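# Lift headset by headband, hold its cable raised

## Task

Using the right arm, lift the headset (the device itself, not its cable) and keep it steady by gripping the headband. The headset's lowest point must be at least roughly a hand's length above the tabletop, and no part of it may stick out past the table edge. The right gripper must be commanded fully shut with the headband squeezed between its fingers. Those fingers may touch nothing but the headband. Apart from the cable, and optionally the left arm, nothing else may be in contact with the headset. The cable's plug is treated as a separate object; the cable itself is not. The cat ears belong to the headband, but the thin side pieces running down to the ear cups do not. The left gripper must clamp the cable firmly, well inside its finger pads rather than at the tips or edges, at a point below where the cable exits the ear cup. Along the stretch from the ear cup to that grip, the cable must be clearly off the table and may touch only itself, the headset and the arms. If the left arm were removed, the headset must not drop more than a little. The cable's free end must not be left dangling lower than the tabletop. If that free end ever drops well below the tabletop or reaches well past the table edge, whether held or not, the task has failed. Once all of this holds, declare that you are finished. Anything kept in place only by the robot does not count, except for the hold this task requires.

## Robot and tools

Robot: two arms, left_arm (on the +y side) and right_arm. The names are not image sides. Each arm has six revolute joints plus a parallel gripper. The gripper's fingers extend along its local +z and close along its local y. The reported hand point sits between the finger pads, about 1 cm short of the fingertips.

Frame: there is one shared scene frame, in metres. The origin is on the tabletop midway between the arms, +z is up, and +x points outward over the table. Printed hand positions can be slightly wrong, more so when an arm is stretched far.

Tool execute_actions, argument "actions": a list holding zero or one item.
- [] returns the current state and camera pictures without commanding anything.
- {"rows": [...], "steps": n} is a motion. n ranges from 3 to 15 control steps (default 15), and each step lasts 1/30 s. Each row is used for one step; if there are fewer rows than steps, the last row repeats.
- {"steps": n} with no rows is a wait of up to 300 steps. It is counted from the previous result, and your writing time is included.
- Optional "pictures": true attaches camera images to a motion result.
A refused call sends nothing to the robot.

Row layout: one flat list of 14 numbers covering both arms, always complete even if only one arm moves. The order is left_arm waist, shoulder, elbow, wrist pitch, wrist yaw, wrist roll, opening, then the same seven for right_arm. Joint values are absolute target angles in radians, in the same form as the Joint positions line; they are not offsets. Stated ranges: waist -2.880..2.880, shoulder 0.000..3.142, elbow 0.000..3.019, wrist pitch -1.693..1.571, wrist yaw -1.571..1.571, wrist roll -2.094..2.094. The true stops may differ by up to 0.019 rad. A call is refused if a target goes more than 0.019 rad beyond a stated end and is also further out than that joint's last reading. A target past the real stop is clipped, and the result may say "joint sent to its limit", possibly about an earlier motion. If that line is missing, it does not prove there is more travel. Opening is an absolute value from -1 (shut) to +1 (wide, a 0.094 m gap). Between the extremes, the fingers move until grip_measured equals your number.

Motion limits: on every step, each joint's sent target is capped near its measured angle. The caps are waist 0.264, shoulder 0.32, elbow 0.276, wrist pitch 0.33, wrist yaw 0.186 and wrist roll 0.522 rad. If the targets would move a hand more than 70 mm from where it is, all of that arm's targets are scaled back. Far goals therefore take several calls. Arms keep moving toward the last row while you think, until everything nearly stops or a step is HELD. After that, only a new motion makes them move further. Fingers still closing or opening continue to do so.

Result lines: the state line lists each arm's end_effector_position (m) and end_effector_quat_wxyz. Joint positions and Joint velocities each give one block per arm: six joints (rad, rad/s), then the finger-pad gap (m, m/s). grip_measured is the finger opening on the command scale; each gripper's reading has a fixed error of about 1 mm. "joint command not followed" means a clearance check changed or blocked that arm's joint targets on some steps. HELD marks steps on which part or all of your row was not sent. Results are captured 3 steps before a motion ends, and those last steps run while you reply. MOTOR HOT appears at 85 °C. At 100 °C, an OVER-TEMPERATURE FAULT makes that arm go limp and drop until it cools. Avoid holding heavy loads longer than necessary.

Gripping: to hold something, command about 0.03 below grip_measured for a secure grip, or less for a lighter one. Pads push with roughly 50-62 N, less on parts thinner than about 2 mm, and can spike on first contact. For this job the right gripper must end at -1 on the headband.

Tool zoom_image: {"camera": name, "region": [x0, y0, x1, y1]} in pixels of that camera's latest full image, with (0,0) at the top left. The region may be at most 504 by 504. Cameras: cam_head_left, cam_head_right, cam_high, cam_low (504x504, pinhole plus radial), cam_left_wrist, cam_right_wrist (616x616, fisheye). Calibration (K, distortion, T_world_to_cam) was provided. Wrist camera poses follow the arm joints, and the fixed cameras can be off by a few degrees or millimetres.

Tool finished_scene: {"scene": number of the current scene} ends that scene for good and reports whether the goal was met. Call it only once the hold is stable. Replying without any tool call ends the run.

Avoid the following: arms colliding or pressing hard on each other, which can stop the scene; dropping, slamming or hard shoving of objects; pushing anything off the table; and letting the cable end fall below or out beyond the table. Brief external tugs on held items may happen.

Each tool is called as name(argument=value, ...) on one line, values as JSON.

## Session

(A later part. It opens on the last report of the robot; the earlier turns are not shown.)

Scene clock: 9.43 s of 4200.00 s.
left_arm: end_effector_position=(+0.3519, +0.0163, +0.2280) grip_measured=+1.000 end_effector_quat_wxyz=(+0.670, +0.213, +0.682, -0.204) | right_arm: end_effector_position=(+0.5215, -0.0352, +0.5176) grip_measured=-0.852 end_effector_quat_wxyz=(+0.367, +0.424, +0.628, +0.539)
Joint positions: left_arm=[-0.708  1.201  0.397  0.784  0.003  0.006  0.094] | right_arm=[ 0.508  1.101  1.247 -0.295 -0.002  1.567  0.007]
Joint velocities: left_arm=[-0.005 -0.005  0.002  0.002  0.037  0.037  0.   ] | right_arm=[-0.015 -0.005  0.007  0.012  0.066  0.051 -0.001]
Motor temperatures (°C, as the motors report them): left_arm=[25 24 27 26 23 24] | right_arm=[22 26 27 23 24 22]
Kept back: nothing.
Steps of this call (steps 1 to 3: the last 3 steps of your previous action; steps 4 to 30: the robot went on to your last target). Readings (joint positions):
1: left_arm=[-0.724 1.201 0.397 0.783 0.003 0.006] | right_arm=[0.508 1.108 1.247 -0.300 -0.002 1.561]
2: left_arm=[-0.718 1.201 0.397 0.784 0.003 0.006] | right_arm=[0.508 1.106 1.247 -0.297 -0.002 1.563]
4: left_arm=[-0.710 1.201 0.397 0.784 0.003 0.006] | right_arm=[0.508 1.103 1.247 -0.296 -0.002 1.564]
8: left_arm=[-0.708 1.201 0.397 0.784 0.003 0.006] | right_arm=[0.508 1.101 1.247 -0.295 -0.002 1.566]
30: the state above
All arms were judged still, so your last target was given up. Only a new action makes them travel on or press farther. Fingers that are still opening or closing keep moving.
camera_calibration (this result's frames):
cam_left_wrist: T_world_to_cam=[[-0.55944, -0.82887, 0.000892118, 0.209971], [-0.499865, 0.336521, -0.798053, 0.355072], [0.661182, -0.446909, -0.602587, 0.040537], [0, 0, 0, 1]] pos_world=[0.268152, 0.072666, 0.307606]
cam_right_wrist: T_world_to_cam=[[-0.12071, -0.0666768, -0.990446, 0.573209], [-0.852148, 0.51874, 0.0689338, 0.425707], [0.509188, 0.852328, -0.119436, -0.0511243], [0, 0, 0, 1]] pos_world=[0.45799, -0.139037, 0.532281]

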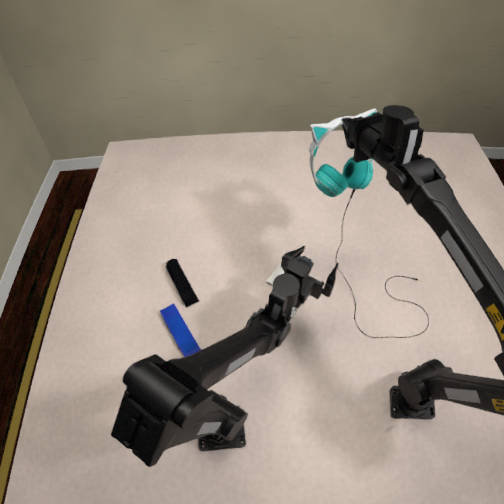

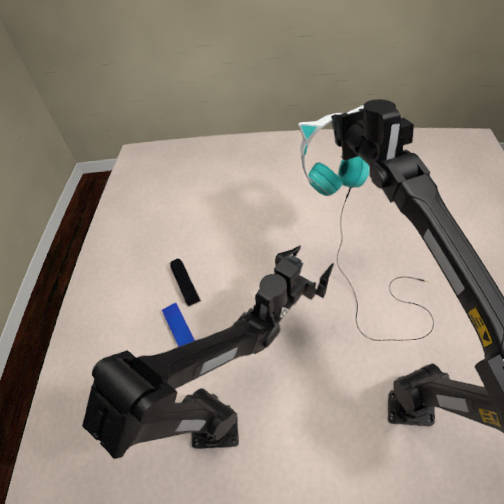

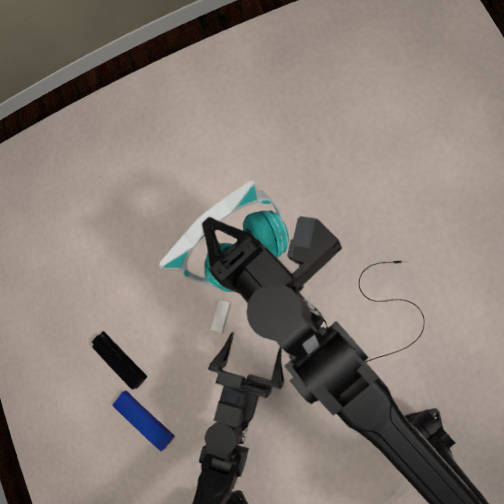

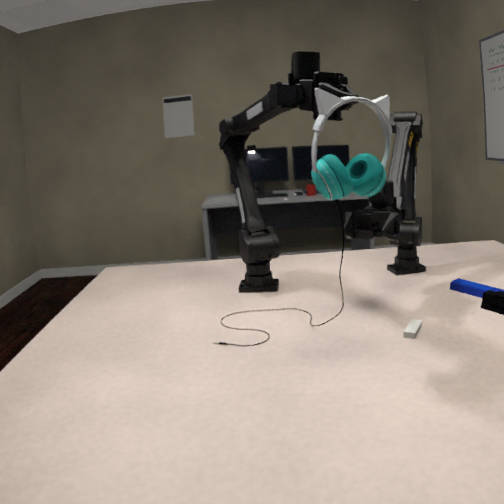

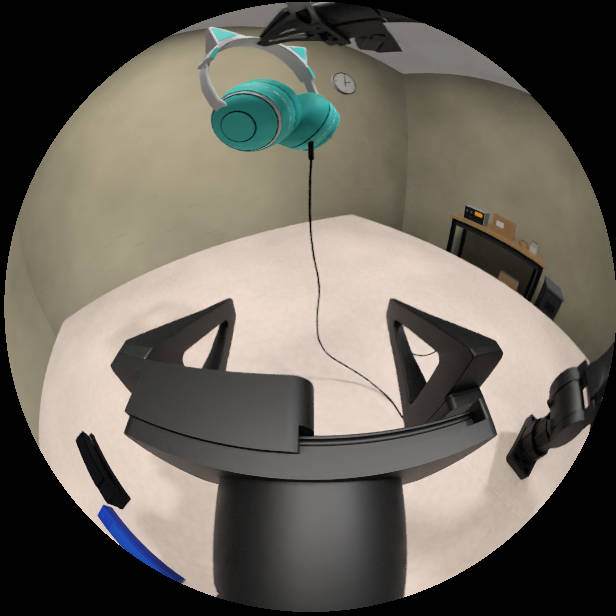

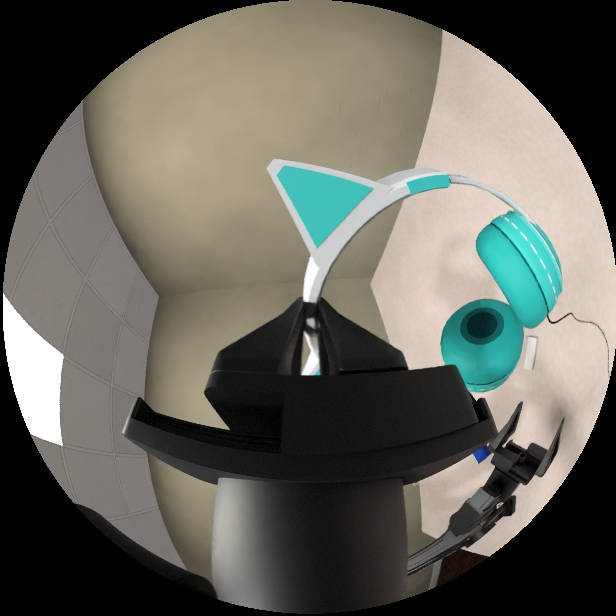

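execute_actions(actions=[{"rows":[[-0.715,1.5,0.63,0.89,0,0,1,0.505,1.09,1.28,-0.28,0,1.57,-1]]}])

execute_actions(actions=[{"rows":[[-0.715,1.73,0.83,0.93,0,0,0.3,0.505,1.09,1.28,-0.28,0,1.57,-1]]}])

execute_actions(actions=[{"steps":12}])

execute_actions(actions=[{"rows":[[-0.715,1.73,0.83,0.93,0,0,-1,0.505,1.09,1.28,-0.28,0,1.57,-1]]}], pictures=true)

zoom_image(camera="cam_left_wrist", region=[230,230,390,390])

zoom_image(camera="cam_low", region=[290,170,430,310])

Scene clock: 10.10 s of 4200.00 s.
left_arm: end_effector_position=(+0.4306, -0.0370, +0.2037) grip_measured=+1.000 end_effector_quat_wxyz=(+0.665, +0.214, +0.686, -0.203) | right_arm: end_effector_position=(+0.5215, -0.0352, +0.5176) grip_measured=-0.852 end_effector_quat_wxyz=(+0.367, +0.424, +0.628, +0.539)
Joint positions: left_arm=[-0.708  1.524  0.621  0.87   0.003  0.006  0.094] | right_arm=[ 0.508  1.101  1.247 -0.295 -0.002  1.567  0.007]
Joint velocities: left_arm=[ 0.005 -0.132 -0.017  0.037  0.037 -0.051  0.   ] | right_arm=[-0.024  0.005 -0.007  0.002  0.037 -0.066 -0.   ]
Motor temperatures (°C, as the motors report them): left_arm=[25 24 27 26 23 24] | right_arm=[22 26 27 23 24 22]
Steps of this call (steps 1 to 8: nothing new was sent; steps 9 to 20: the first 12 steps of this action). Readings (joint positions):
9: left_arm=[-0.708 1.215 0.404 0.795 0.003 0.006] | right_arm=[0.508 1.101 1.247 -0.295 -0.002 1.567]
10: left_arm=[-0.708 1.253 0.429 0.821 0.003 0.006] | right_arm=[0.508 1.101 1.247 -0.295 -0.002 1.567]
12: left_arm=[-0.708 1.370 0.514 0.854 0.003 0.006] | right_arm=[0.508 1.101 1.247 -0.295 -0.002 1.567]
16: left_arm=[-0.708 1.526 0.626 0.869 0.003 0.006] | right_arm=[0.508 1.101 1.247 -0.295 -0.002 1.567]
20: the state above

Scene clock: 10.60 s of 4200.00 s.
left_arm: end_effector_position=(+0.4935, -0.0796, +0.1831) grip_measured=+0.302 end_effector_quat_wxyz=(+0.673, +0.212, +0.679, -0.205) | right_arm: end_effector_position=(+0.5215, -0.0352, +0.5176) grip_measured=-0.852 end_effector_quat_wxyz=(+0.367, +0.424, +0.628, +0.539)
Joint positions: left_arm=[-0.708  1.747  0.82   0.916  0.003  0.006  0.061] | right_arm=[ 0.508  1.101  1.247 -0.295 -0.002  1.567  0.007]
Joint velocities: left_arm=[ 0.005 -0.063  0.007 -0.012 -0.066 -0.022 -0.001] | right_arm=[-0.015 -0.015 -0.037 -0.007  0.051 -0.037  0.001]
Motor temperatures (°C, as the motors report them): left_arm=[25 24 27 26 23 24] | right_arm=[22 26 27 23 24 22]
Steps of this call (steps 1 to 3: the last 3 steps of your previous action; steps 4 to 15: the first 12 steps of this action). Readings (joint positions):
4: left_arm=[-0.708 1.515 0.631 0.881 0.003 0.006] | right_arm=[0.508 1.101 1.247 -0.295 -0.002 1.567]
5: left_arm=[-0.708 1.543 0.661 0.897 0.003 0.006] | right_arm=[0.508 1.101 1.247 -0.295 -0.002 1.567]
7: left_arm=[-0.708 1.636 0.754 0.914 0.003 0.006] | right_arm=[0.508 1.101 1.247 -0.295 -0.002 1.567]
11: left_arm=[-0.708 1.743 0.829 0.916 0.003 0.006] | right_arm=[0.508 1.101 1.247 -0.295 -0.002 1.567]
15: the state above

Scene clock: 11.00 s of 4200.00 s.
left_arm: end_effector_position=(+0.4929, -0.0792, +0.1917) grip_measured=+0.302 end_effector_quat_wxyz=(+0.677, +0.210, +0.674, -0.207) | right_arm: end_effector_position=(+0.5215, -0.0352, +0.5176) grip_measured=-0.852 end_effector_quat_wxyz=(+0.367, +0.424, +0.628, +0.539)
Joint positions: left_arm=[-0.708  1.733  0.82   0.916  0.003  0.006  0.061] | right_arm=[ 0.508  1.101  1.247 -0.295 -0.002  1.567  0.007]
Joint velocities: left_arm=[-0.005 -0.015  0.002  0.012 -0.037 -0.051  0.   ] | right_arm=[-0.015 -0.005 -0.022 -0.012  0.051  0.007  0.   ]
Motor temperatures (°C, as the motors report them): left_arm=[25 24 27 26 23 24] | right_arm=[22 26 27 23 24 22]
Kept back: nothing.
Steps of this call (steps 1 to 3: the last 3 steps of your previous action; steps 4 to 12: the robot went on to your last target). Readings (joint positions):
1: left_arm=[-0.708 1.744 0.820 0.916 0.003 0.006] | right_arm=[0.508 1.101 1.247 -0.295 -0.002 1.567]
2: left_arm=[-0.708 1.742 0.820 0.916 0.003 0.006] | right_arm=[0.508 1.101 1.247 -0.295 -0.002 1.567]
4: left_arm=[-0.708 1.736 0.820 0.916 0.003 0.006] | right_arm=[0.508 1.101 1.247 -0.295 -0.002 1.567]
8: left_arm=[-0.708 1.733 0.820 0.916 0.003 0.006] | right_arm=[0.508 1.101 1.247 -0.295 -0.002 1.567]
12: the state above

Scene clock: 11.40 s of 4200.00 s.
left_arm: end_effector_position=(+0.4929, -0.0792, +0.1917) grip_measured=-0.978 end_effector_quat_wxyz=(+0.677, +0.210, +0.674, -0.207) | right_arm: end_effector_position=(+0.5215, -0.0352, +0.5176) grip_measured=-0.852 end_effector_quat_wxyz=(+0.367, +0.424, +0.628, +0.539)
Joint positions: left_arm=[-0.708  1.733  0.82   0.916  0.003  0.006  0.001] | right_arm=[ 0.508  1.101  1.247 -0.295 -0.002  1.567  0.007]
Joint velocities: left_arm=[-0.024 -0.005  0.007 -0.012  0.051  0.007  0.001] | right_arm=[-0.015  0.005 -0.017 -0.017  0.037 -0.037 -0.001]
Motor temperatures (°C, as the motors report them): left_arm=[25 24 27 26 23 24] | right_arm=[22 26 27 23 24 22]
Steps of this call (steps 1 to 12: the first 12 steps of this action). Readings (joint positions):
1: left_arm=[-0.708 1.733 0.820 0.916 0.003 0.006] | right_arm=[0.508 1.101 1.247 -0.295 -0.002 1.567]
2: left_arm=[-0.708 1.733 0.820 0.916 0.003 0.006] | right_arm=[0.508 1.101 1.247 -0.295 -0.002 1.567]
4: left_arm=[-0.708 1.733 0.820 0.916 0.003 0.006] | right_arm=[0.508 1.101 1.247 -0.295 -0.002 1.567]
8: left_arm=[-0.708 1.733 0.820 0.916 0.003 0.006] | right_arm=[0.508 1.101 1.247 -0.295 -0.002 1.567]
12: the state above
camera_calibration (this result's frames):
cam_left_wrist: T_world_to_cam=[[-0.559458, -0.828858, 0.000923004, 0.209779], [-0.484352, 0.326021, -0.811858, 0.422868], [0.672614, -0.454647, -0.583854, -0.127078], [0, 0, 0, 1]] pos_world=[0.407654, -0.0217621, 0.26892]
cam_right_wrist: T_world_to_cam=[[-0.12071, -0.0666768, -0.990446, 0.573209], [-0.852148, 0.51874, 0.0689338, 0.425707], [0.509188, 0.852328, -0.119436, -0.0511243], [0, 0, 0, 1]] pos_world=[0.45799, -0.139037, 0.532281]

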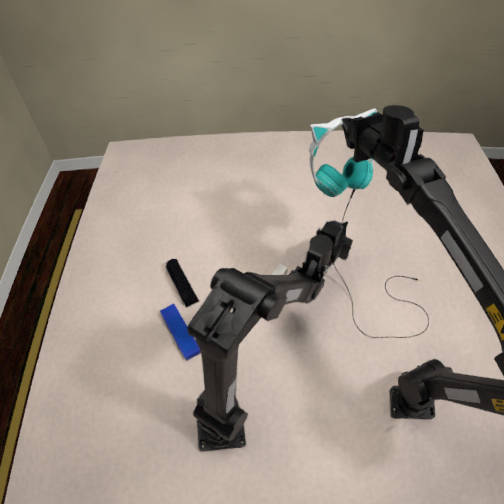

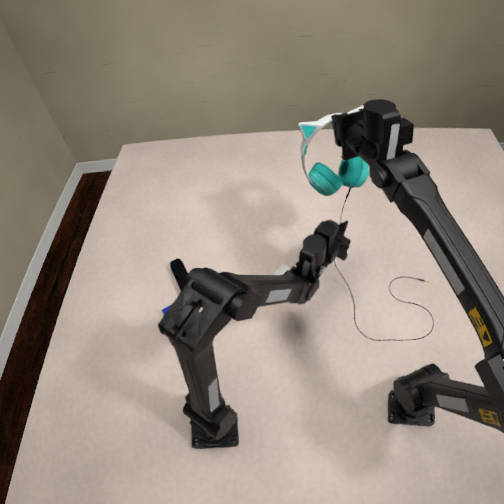

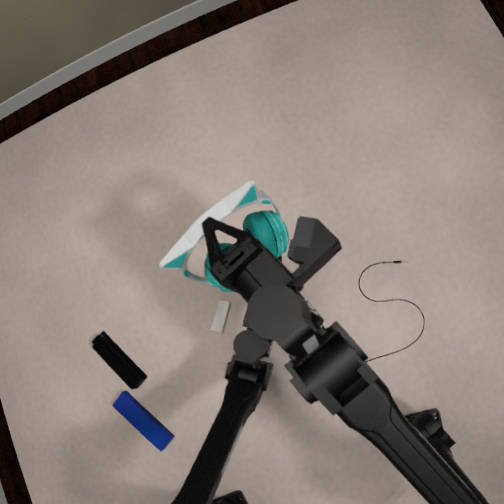

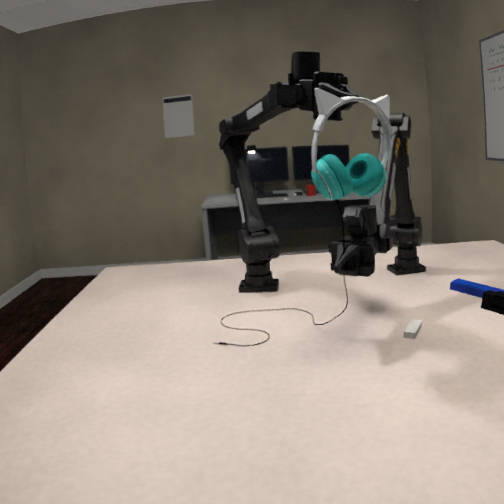

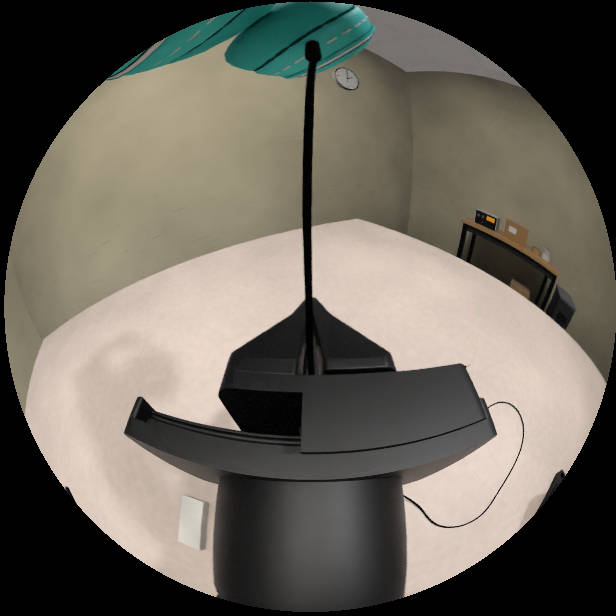

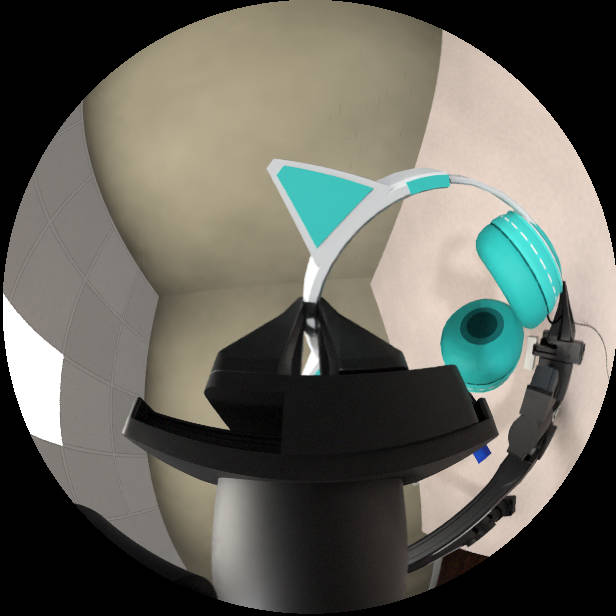

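Region (230, 230, 390, 390) of cam_left_wrist's 616x616 image, scaled by 3.150, with more detail than that image has.

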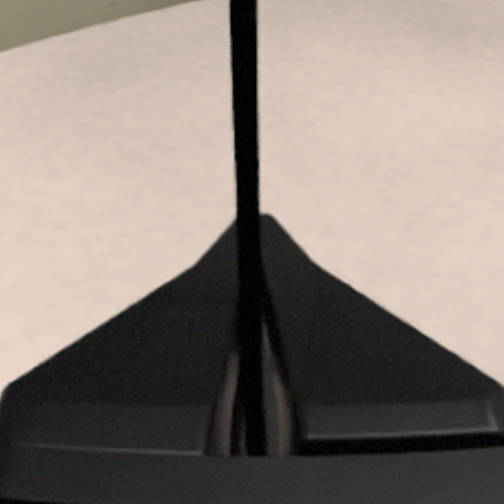

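Region (290, 170, 430, 310) of cam_low's 504x504 image, scaled by 3.600, with more detail than that image has.

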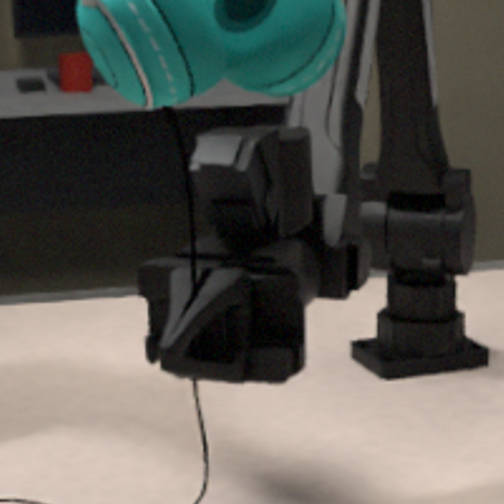

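Too deep; back off about 3 cm.

execute_actions(actions=[{"rows":[[-0.715,1.73,0.83,0.93,0,0,-0.3,0.505,1.09,1.28,-0.28,0,1.57,-1],[-0.715,1.73,0.83,0.93,0,0,-0.3,0.505,1.09,1.28,-0.28,0,1.57,-1],[-0.715,1.73,0.83,0.93,0,0,-0.3,0.505,1.09,1.28,-0.28,0,1.57,-1],[-0.715,1.73,0.83,0.93,0,0,-0.3,0.505,1.09,1.28,-0.28,0,1.57,-1],[-0.715,1.665,0.745,0.95,0,0,-0.3,0.505,1.09,1.28,-0.28,0,1.57,-1]]}])

execute_actions(actions=[{"steps":15}])

execute_actions(actions=[{"rows":[[-0.715,1.665,0.745,0.95,0,0,-1,0.505,1.09,1.28,-0.28,0,1.57,-1]]}], pictures=true)

zoom_image(camera="cam_left_wrist", region=[230,230,390,390])

zoom_image(camera="cam_low", region=[310,210,400,300])

zoom_image(camera="cam_right_wrist", region=[496,260,616,380])

Scene clock: 12.07 s of 4200.00 s.
left_arm: end_effector_position=(+0.4686, -0.0627, +0.1988) grip_measured=-0.302 end_effector_quat_wxyz=(+0.680, +0.209, +0.672, -0.207) | right_arm: end_effector_position=(+0.5215, -0.0352, +0.5176) grip_measured=-0.852 end_effector_quat_wxyz=(+0.367, +0.424, +0.628, +0.539)
Joint positions: left_arm=[-0.708  1.662  0.738  0.935  0.003  0.006  0.033] | right_arm=[ 0.508  1.101  1.247 -0.295 -0.002  1.567  0.007]
Joint velocities: left_arm=[-0.005 -0.073 -0.002  0.076 -0.037 -0.022  0.   ] | right_arm=[-0.015 -0.015 -0.007 -0.032  0.037 -0.051 -0.001]
Motor temperatures (°C, as the motors report them): left_arm=[25 24 27 26 23 24] | right_arm=[22 26 28 23 24 22]
Steps of this call (steps 1 to 3: the last 3 steps of your previous action; steps 4 to 8: the robot went on to your last target; steps 9 to 20: the first 12 steps of this action). Readings (joint positions):
9: left_arm=[-0.708 1.733 0.820 0.916 0.003 0.006] | right_arm=[0.508 1.101 1.247 -0.295 -0.002 1.567]
10: left_arm=[-0.708 1.733 0.820 0.916 0.003 0.006] | right_arm=[0.508 1.101 1.247 -0.295 -0.002 1.567]
12: left_arm=[-0.708 1.733 0.820 0.916 0.003 0.006] | right_arm=[0.508 1.101 1.247 -0.295 -0.002 1.567]
16: left_arm=[-0.708 1.689 0.756 0.929 0.003 0.006] | right_arm=[0.508 1.101 1.247 -0.295 -0.002 1.567]
20: the state above

Scene clock: 12.57 s of 4200.00 s.
left_arm: end_effector_position=(+0.4684, -0.0627, +0.2004) grip_measured=-0.302 end_effector_quat_wxyz=(+0.681, +0.209, +0.670, -0.208) | right_arm: end_effector_position=(+0.5215, -0.0352, +0.5176) grip_measured=-0.852 end_effector_quat_wxyz=(+0.367, +0.424, +0.628, +0.539)
Joint positions: left_arm=[-0.708  1.66   0.738  0.937  0.003  0.006  0.033] | right_arm=[ 0.508  1.101  1.247 -0.295 -0.002  1.567  0.007]
Joint velocities: left_arm=[ 0.024  0.005 -0.017  0.002 -0.022  0.066 -0.   ] | right_arm=[-0.015  0.005 -0.007 -0.002 -0.007 -0.037  0.001]
Motor temperatures (°C, as the motors report them): left_arm=[25 24 27 26 23 24] | right_arm=[22 26 28 23 24 22]
Kept back: nothing.
Steps of this call (steps 1 to 3: the last 3 steps of your previous action; steps 4 to 15: the robot went on to your last target). Readings (joint positions):
1: left_arm=[-0.708 1.660 0.738 0.936 0.003 0.006] | right_arm=[0.508 1.101 1.247 -0.295 -0.002 1.567]
2: left_arm=[-0.708 1.660 0.738 0.937 0.003 0.006] | right_arm=[0.508 1.101 1.247 -0.295 -0.002 1.567]
4: left_arm=[-0.708 1.660 0.738 0.937 0.003 0.006] | right_arm=[0.508 1.101 1.247 -0.295 -0.002 1.567]
8: left_arm=[-0.708 1.660 0.738 0.937 0.003 0.006] | right_arm=[0.508 1.101 1.247 -0.295 -0.002 1.567]
15: the state above
All arms were judged still, so your last target was given up. Only a new action makes them travel on or press farther. Fingers that are still opening or closing keep moving.

Scene clock: 12.97 s of 4200.00 s.
left_arm: end_effector_position=(+0.4684, -0.0627, +0.2004) grip_measured=-0.966 end_effector_quat_wxyz=(+0.681, +0.209, +0.670, -0.208) | right_arm: end_effector_position=(+0.5215, -0.0352, +0.5176) grip_measured=-0.852 end_effector_quat_wxyz=(+0.367, +0.424, +0.628, +0.539)
Joint positions: left_arm=[-0.708  1.66   0.738  0.937  0.003  0.006  0.002] | right_arm=[ 0.508  1.101  1.247 -0.295 -0.002  1.567  0.007]
Joint velocities: left_arm=[-0.015 -0.005  0.007 -0.002 -0.007 -0.022  0.   ] | right_arm=[-0.024  0.005  0.022  0.002  0.081 -0.007  0.   ]
Motor temperatures (°C, as the motors report them): left_arm=[25 24 27 26 23 24] | right_arm=[22 26 28 23 24 22]
Steps of this call (steps 1 to 12: the first 12 steps of this action). Readings (joint positions):
1: left_arm=[-0.708 1.660 0.738 0.937 0.003 0.006] | right_arm=[0.508 1.101 1.247 -0.295 -0.002 1.567]
2: left_arm=[-0.708 1.660 0.738 0.937 0.003 0.006] | right_arm=[0.508 1.101 1.247 -0.295 -0.002 1.567]
4: left_arm=[-0.708 1.660 0.738 0.937 0.003 0.006] | right_arm=[0.508 1.101 1.247 -0.295 -0.002 1.567]
8: left_arm=[-0.708 1.660 0.738 0.937 0.003 0.006] | right_arm=[0.508 1.101 1.247 -0.295 -0.002 1.567]
12: the state above
camera_calibration (this result's frames):
cam_left_wrist: T_world_to_cam=[[-0.559466, -0.828853, 0.000937015, 0.209811], [-0.477144, 0.321141, -0.818048, 0.410289], [0.67774, -0.458117, -0.575149, -0.102369], [0, 0, 0, 1]] pos_world=[0.382528, -0.00475482, 0.276562]
cam_right_wrist: T_world_to_cam=[[-0.12071, -0.0666768, -0.990446, 0.573209], [-0.852148, 0.51874, 0.0689338, 0.425707], [0.509188, 0.852328, -0.119436, -0.0511243], [0, 0, 0, 1]] pos_world=[0.45799, -0.139037, 0.532281]

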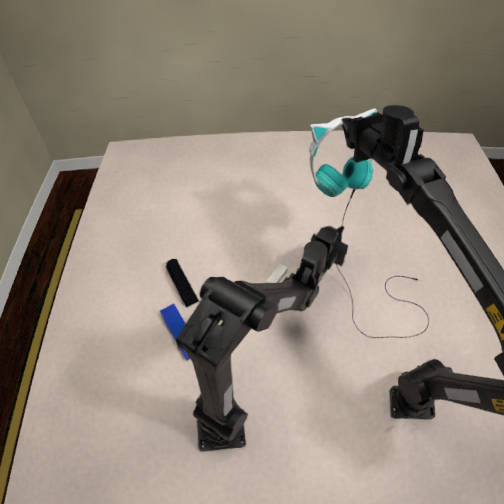

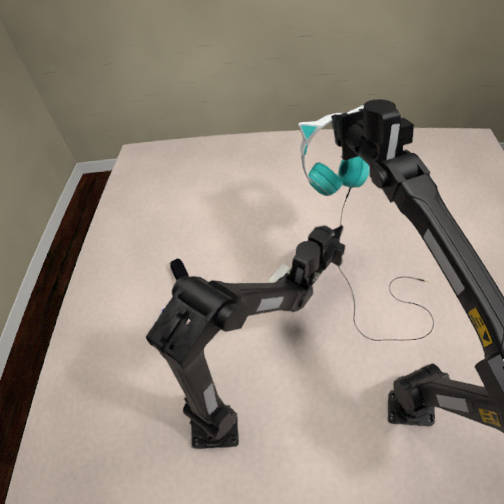

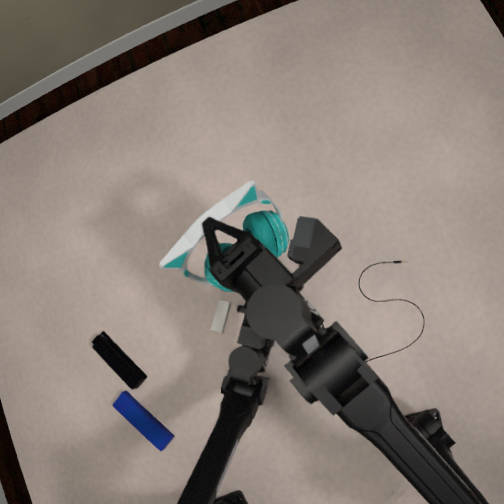

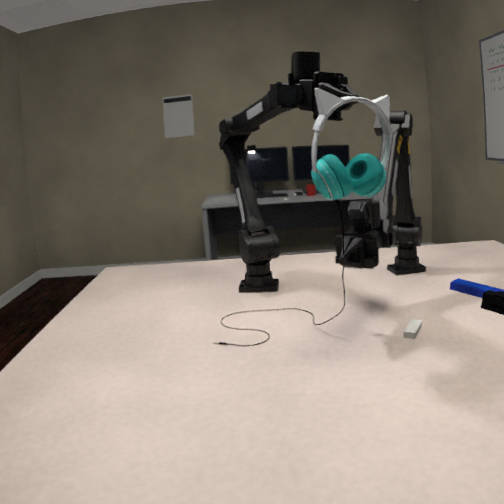

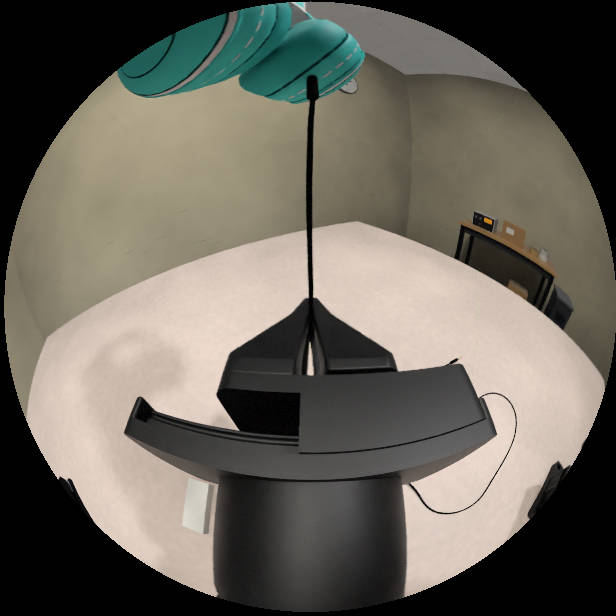

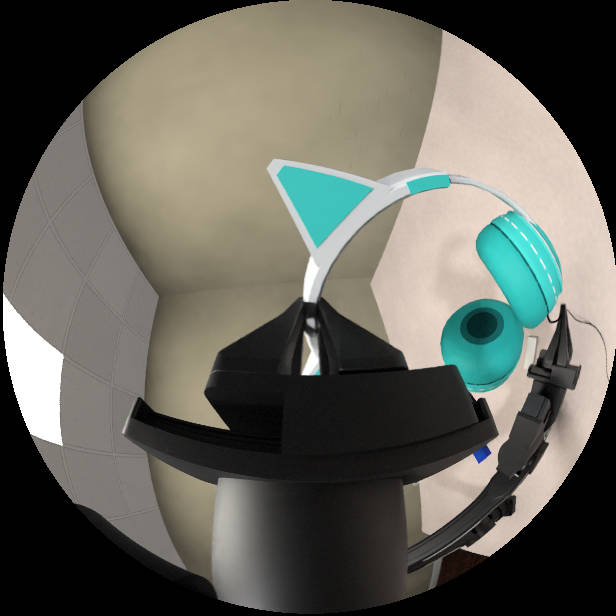

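Region (230, 230, 390, 390) of cam_left_wrist's 616x616 image, scaled by 3.150, with more detail than that image has.

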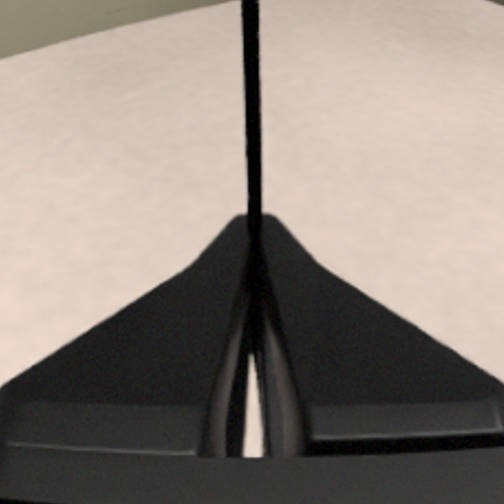

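Region (310, 210, 400, 300) of cam_low's 504x504 image, scaled by 5.600, with more detail than that image has.

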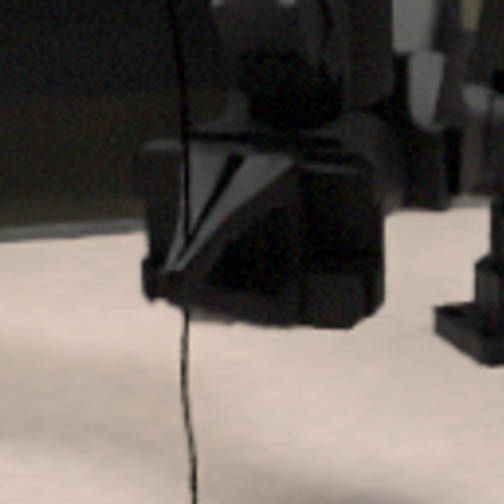

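Region (496, 260, 616, 380) of cam_right_wrist's 616x616 image, scaled by 4.200, with more detail than that image has.

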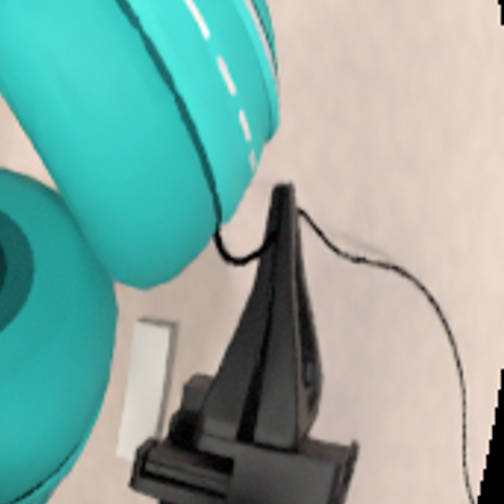

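The cable sits about 1.2 cm behind the tips, at the pad centre.

finished_scene(scene=2)

The scene is finished: the task was done.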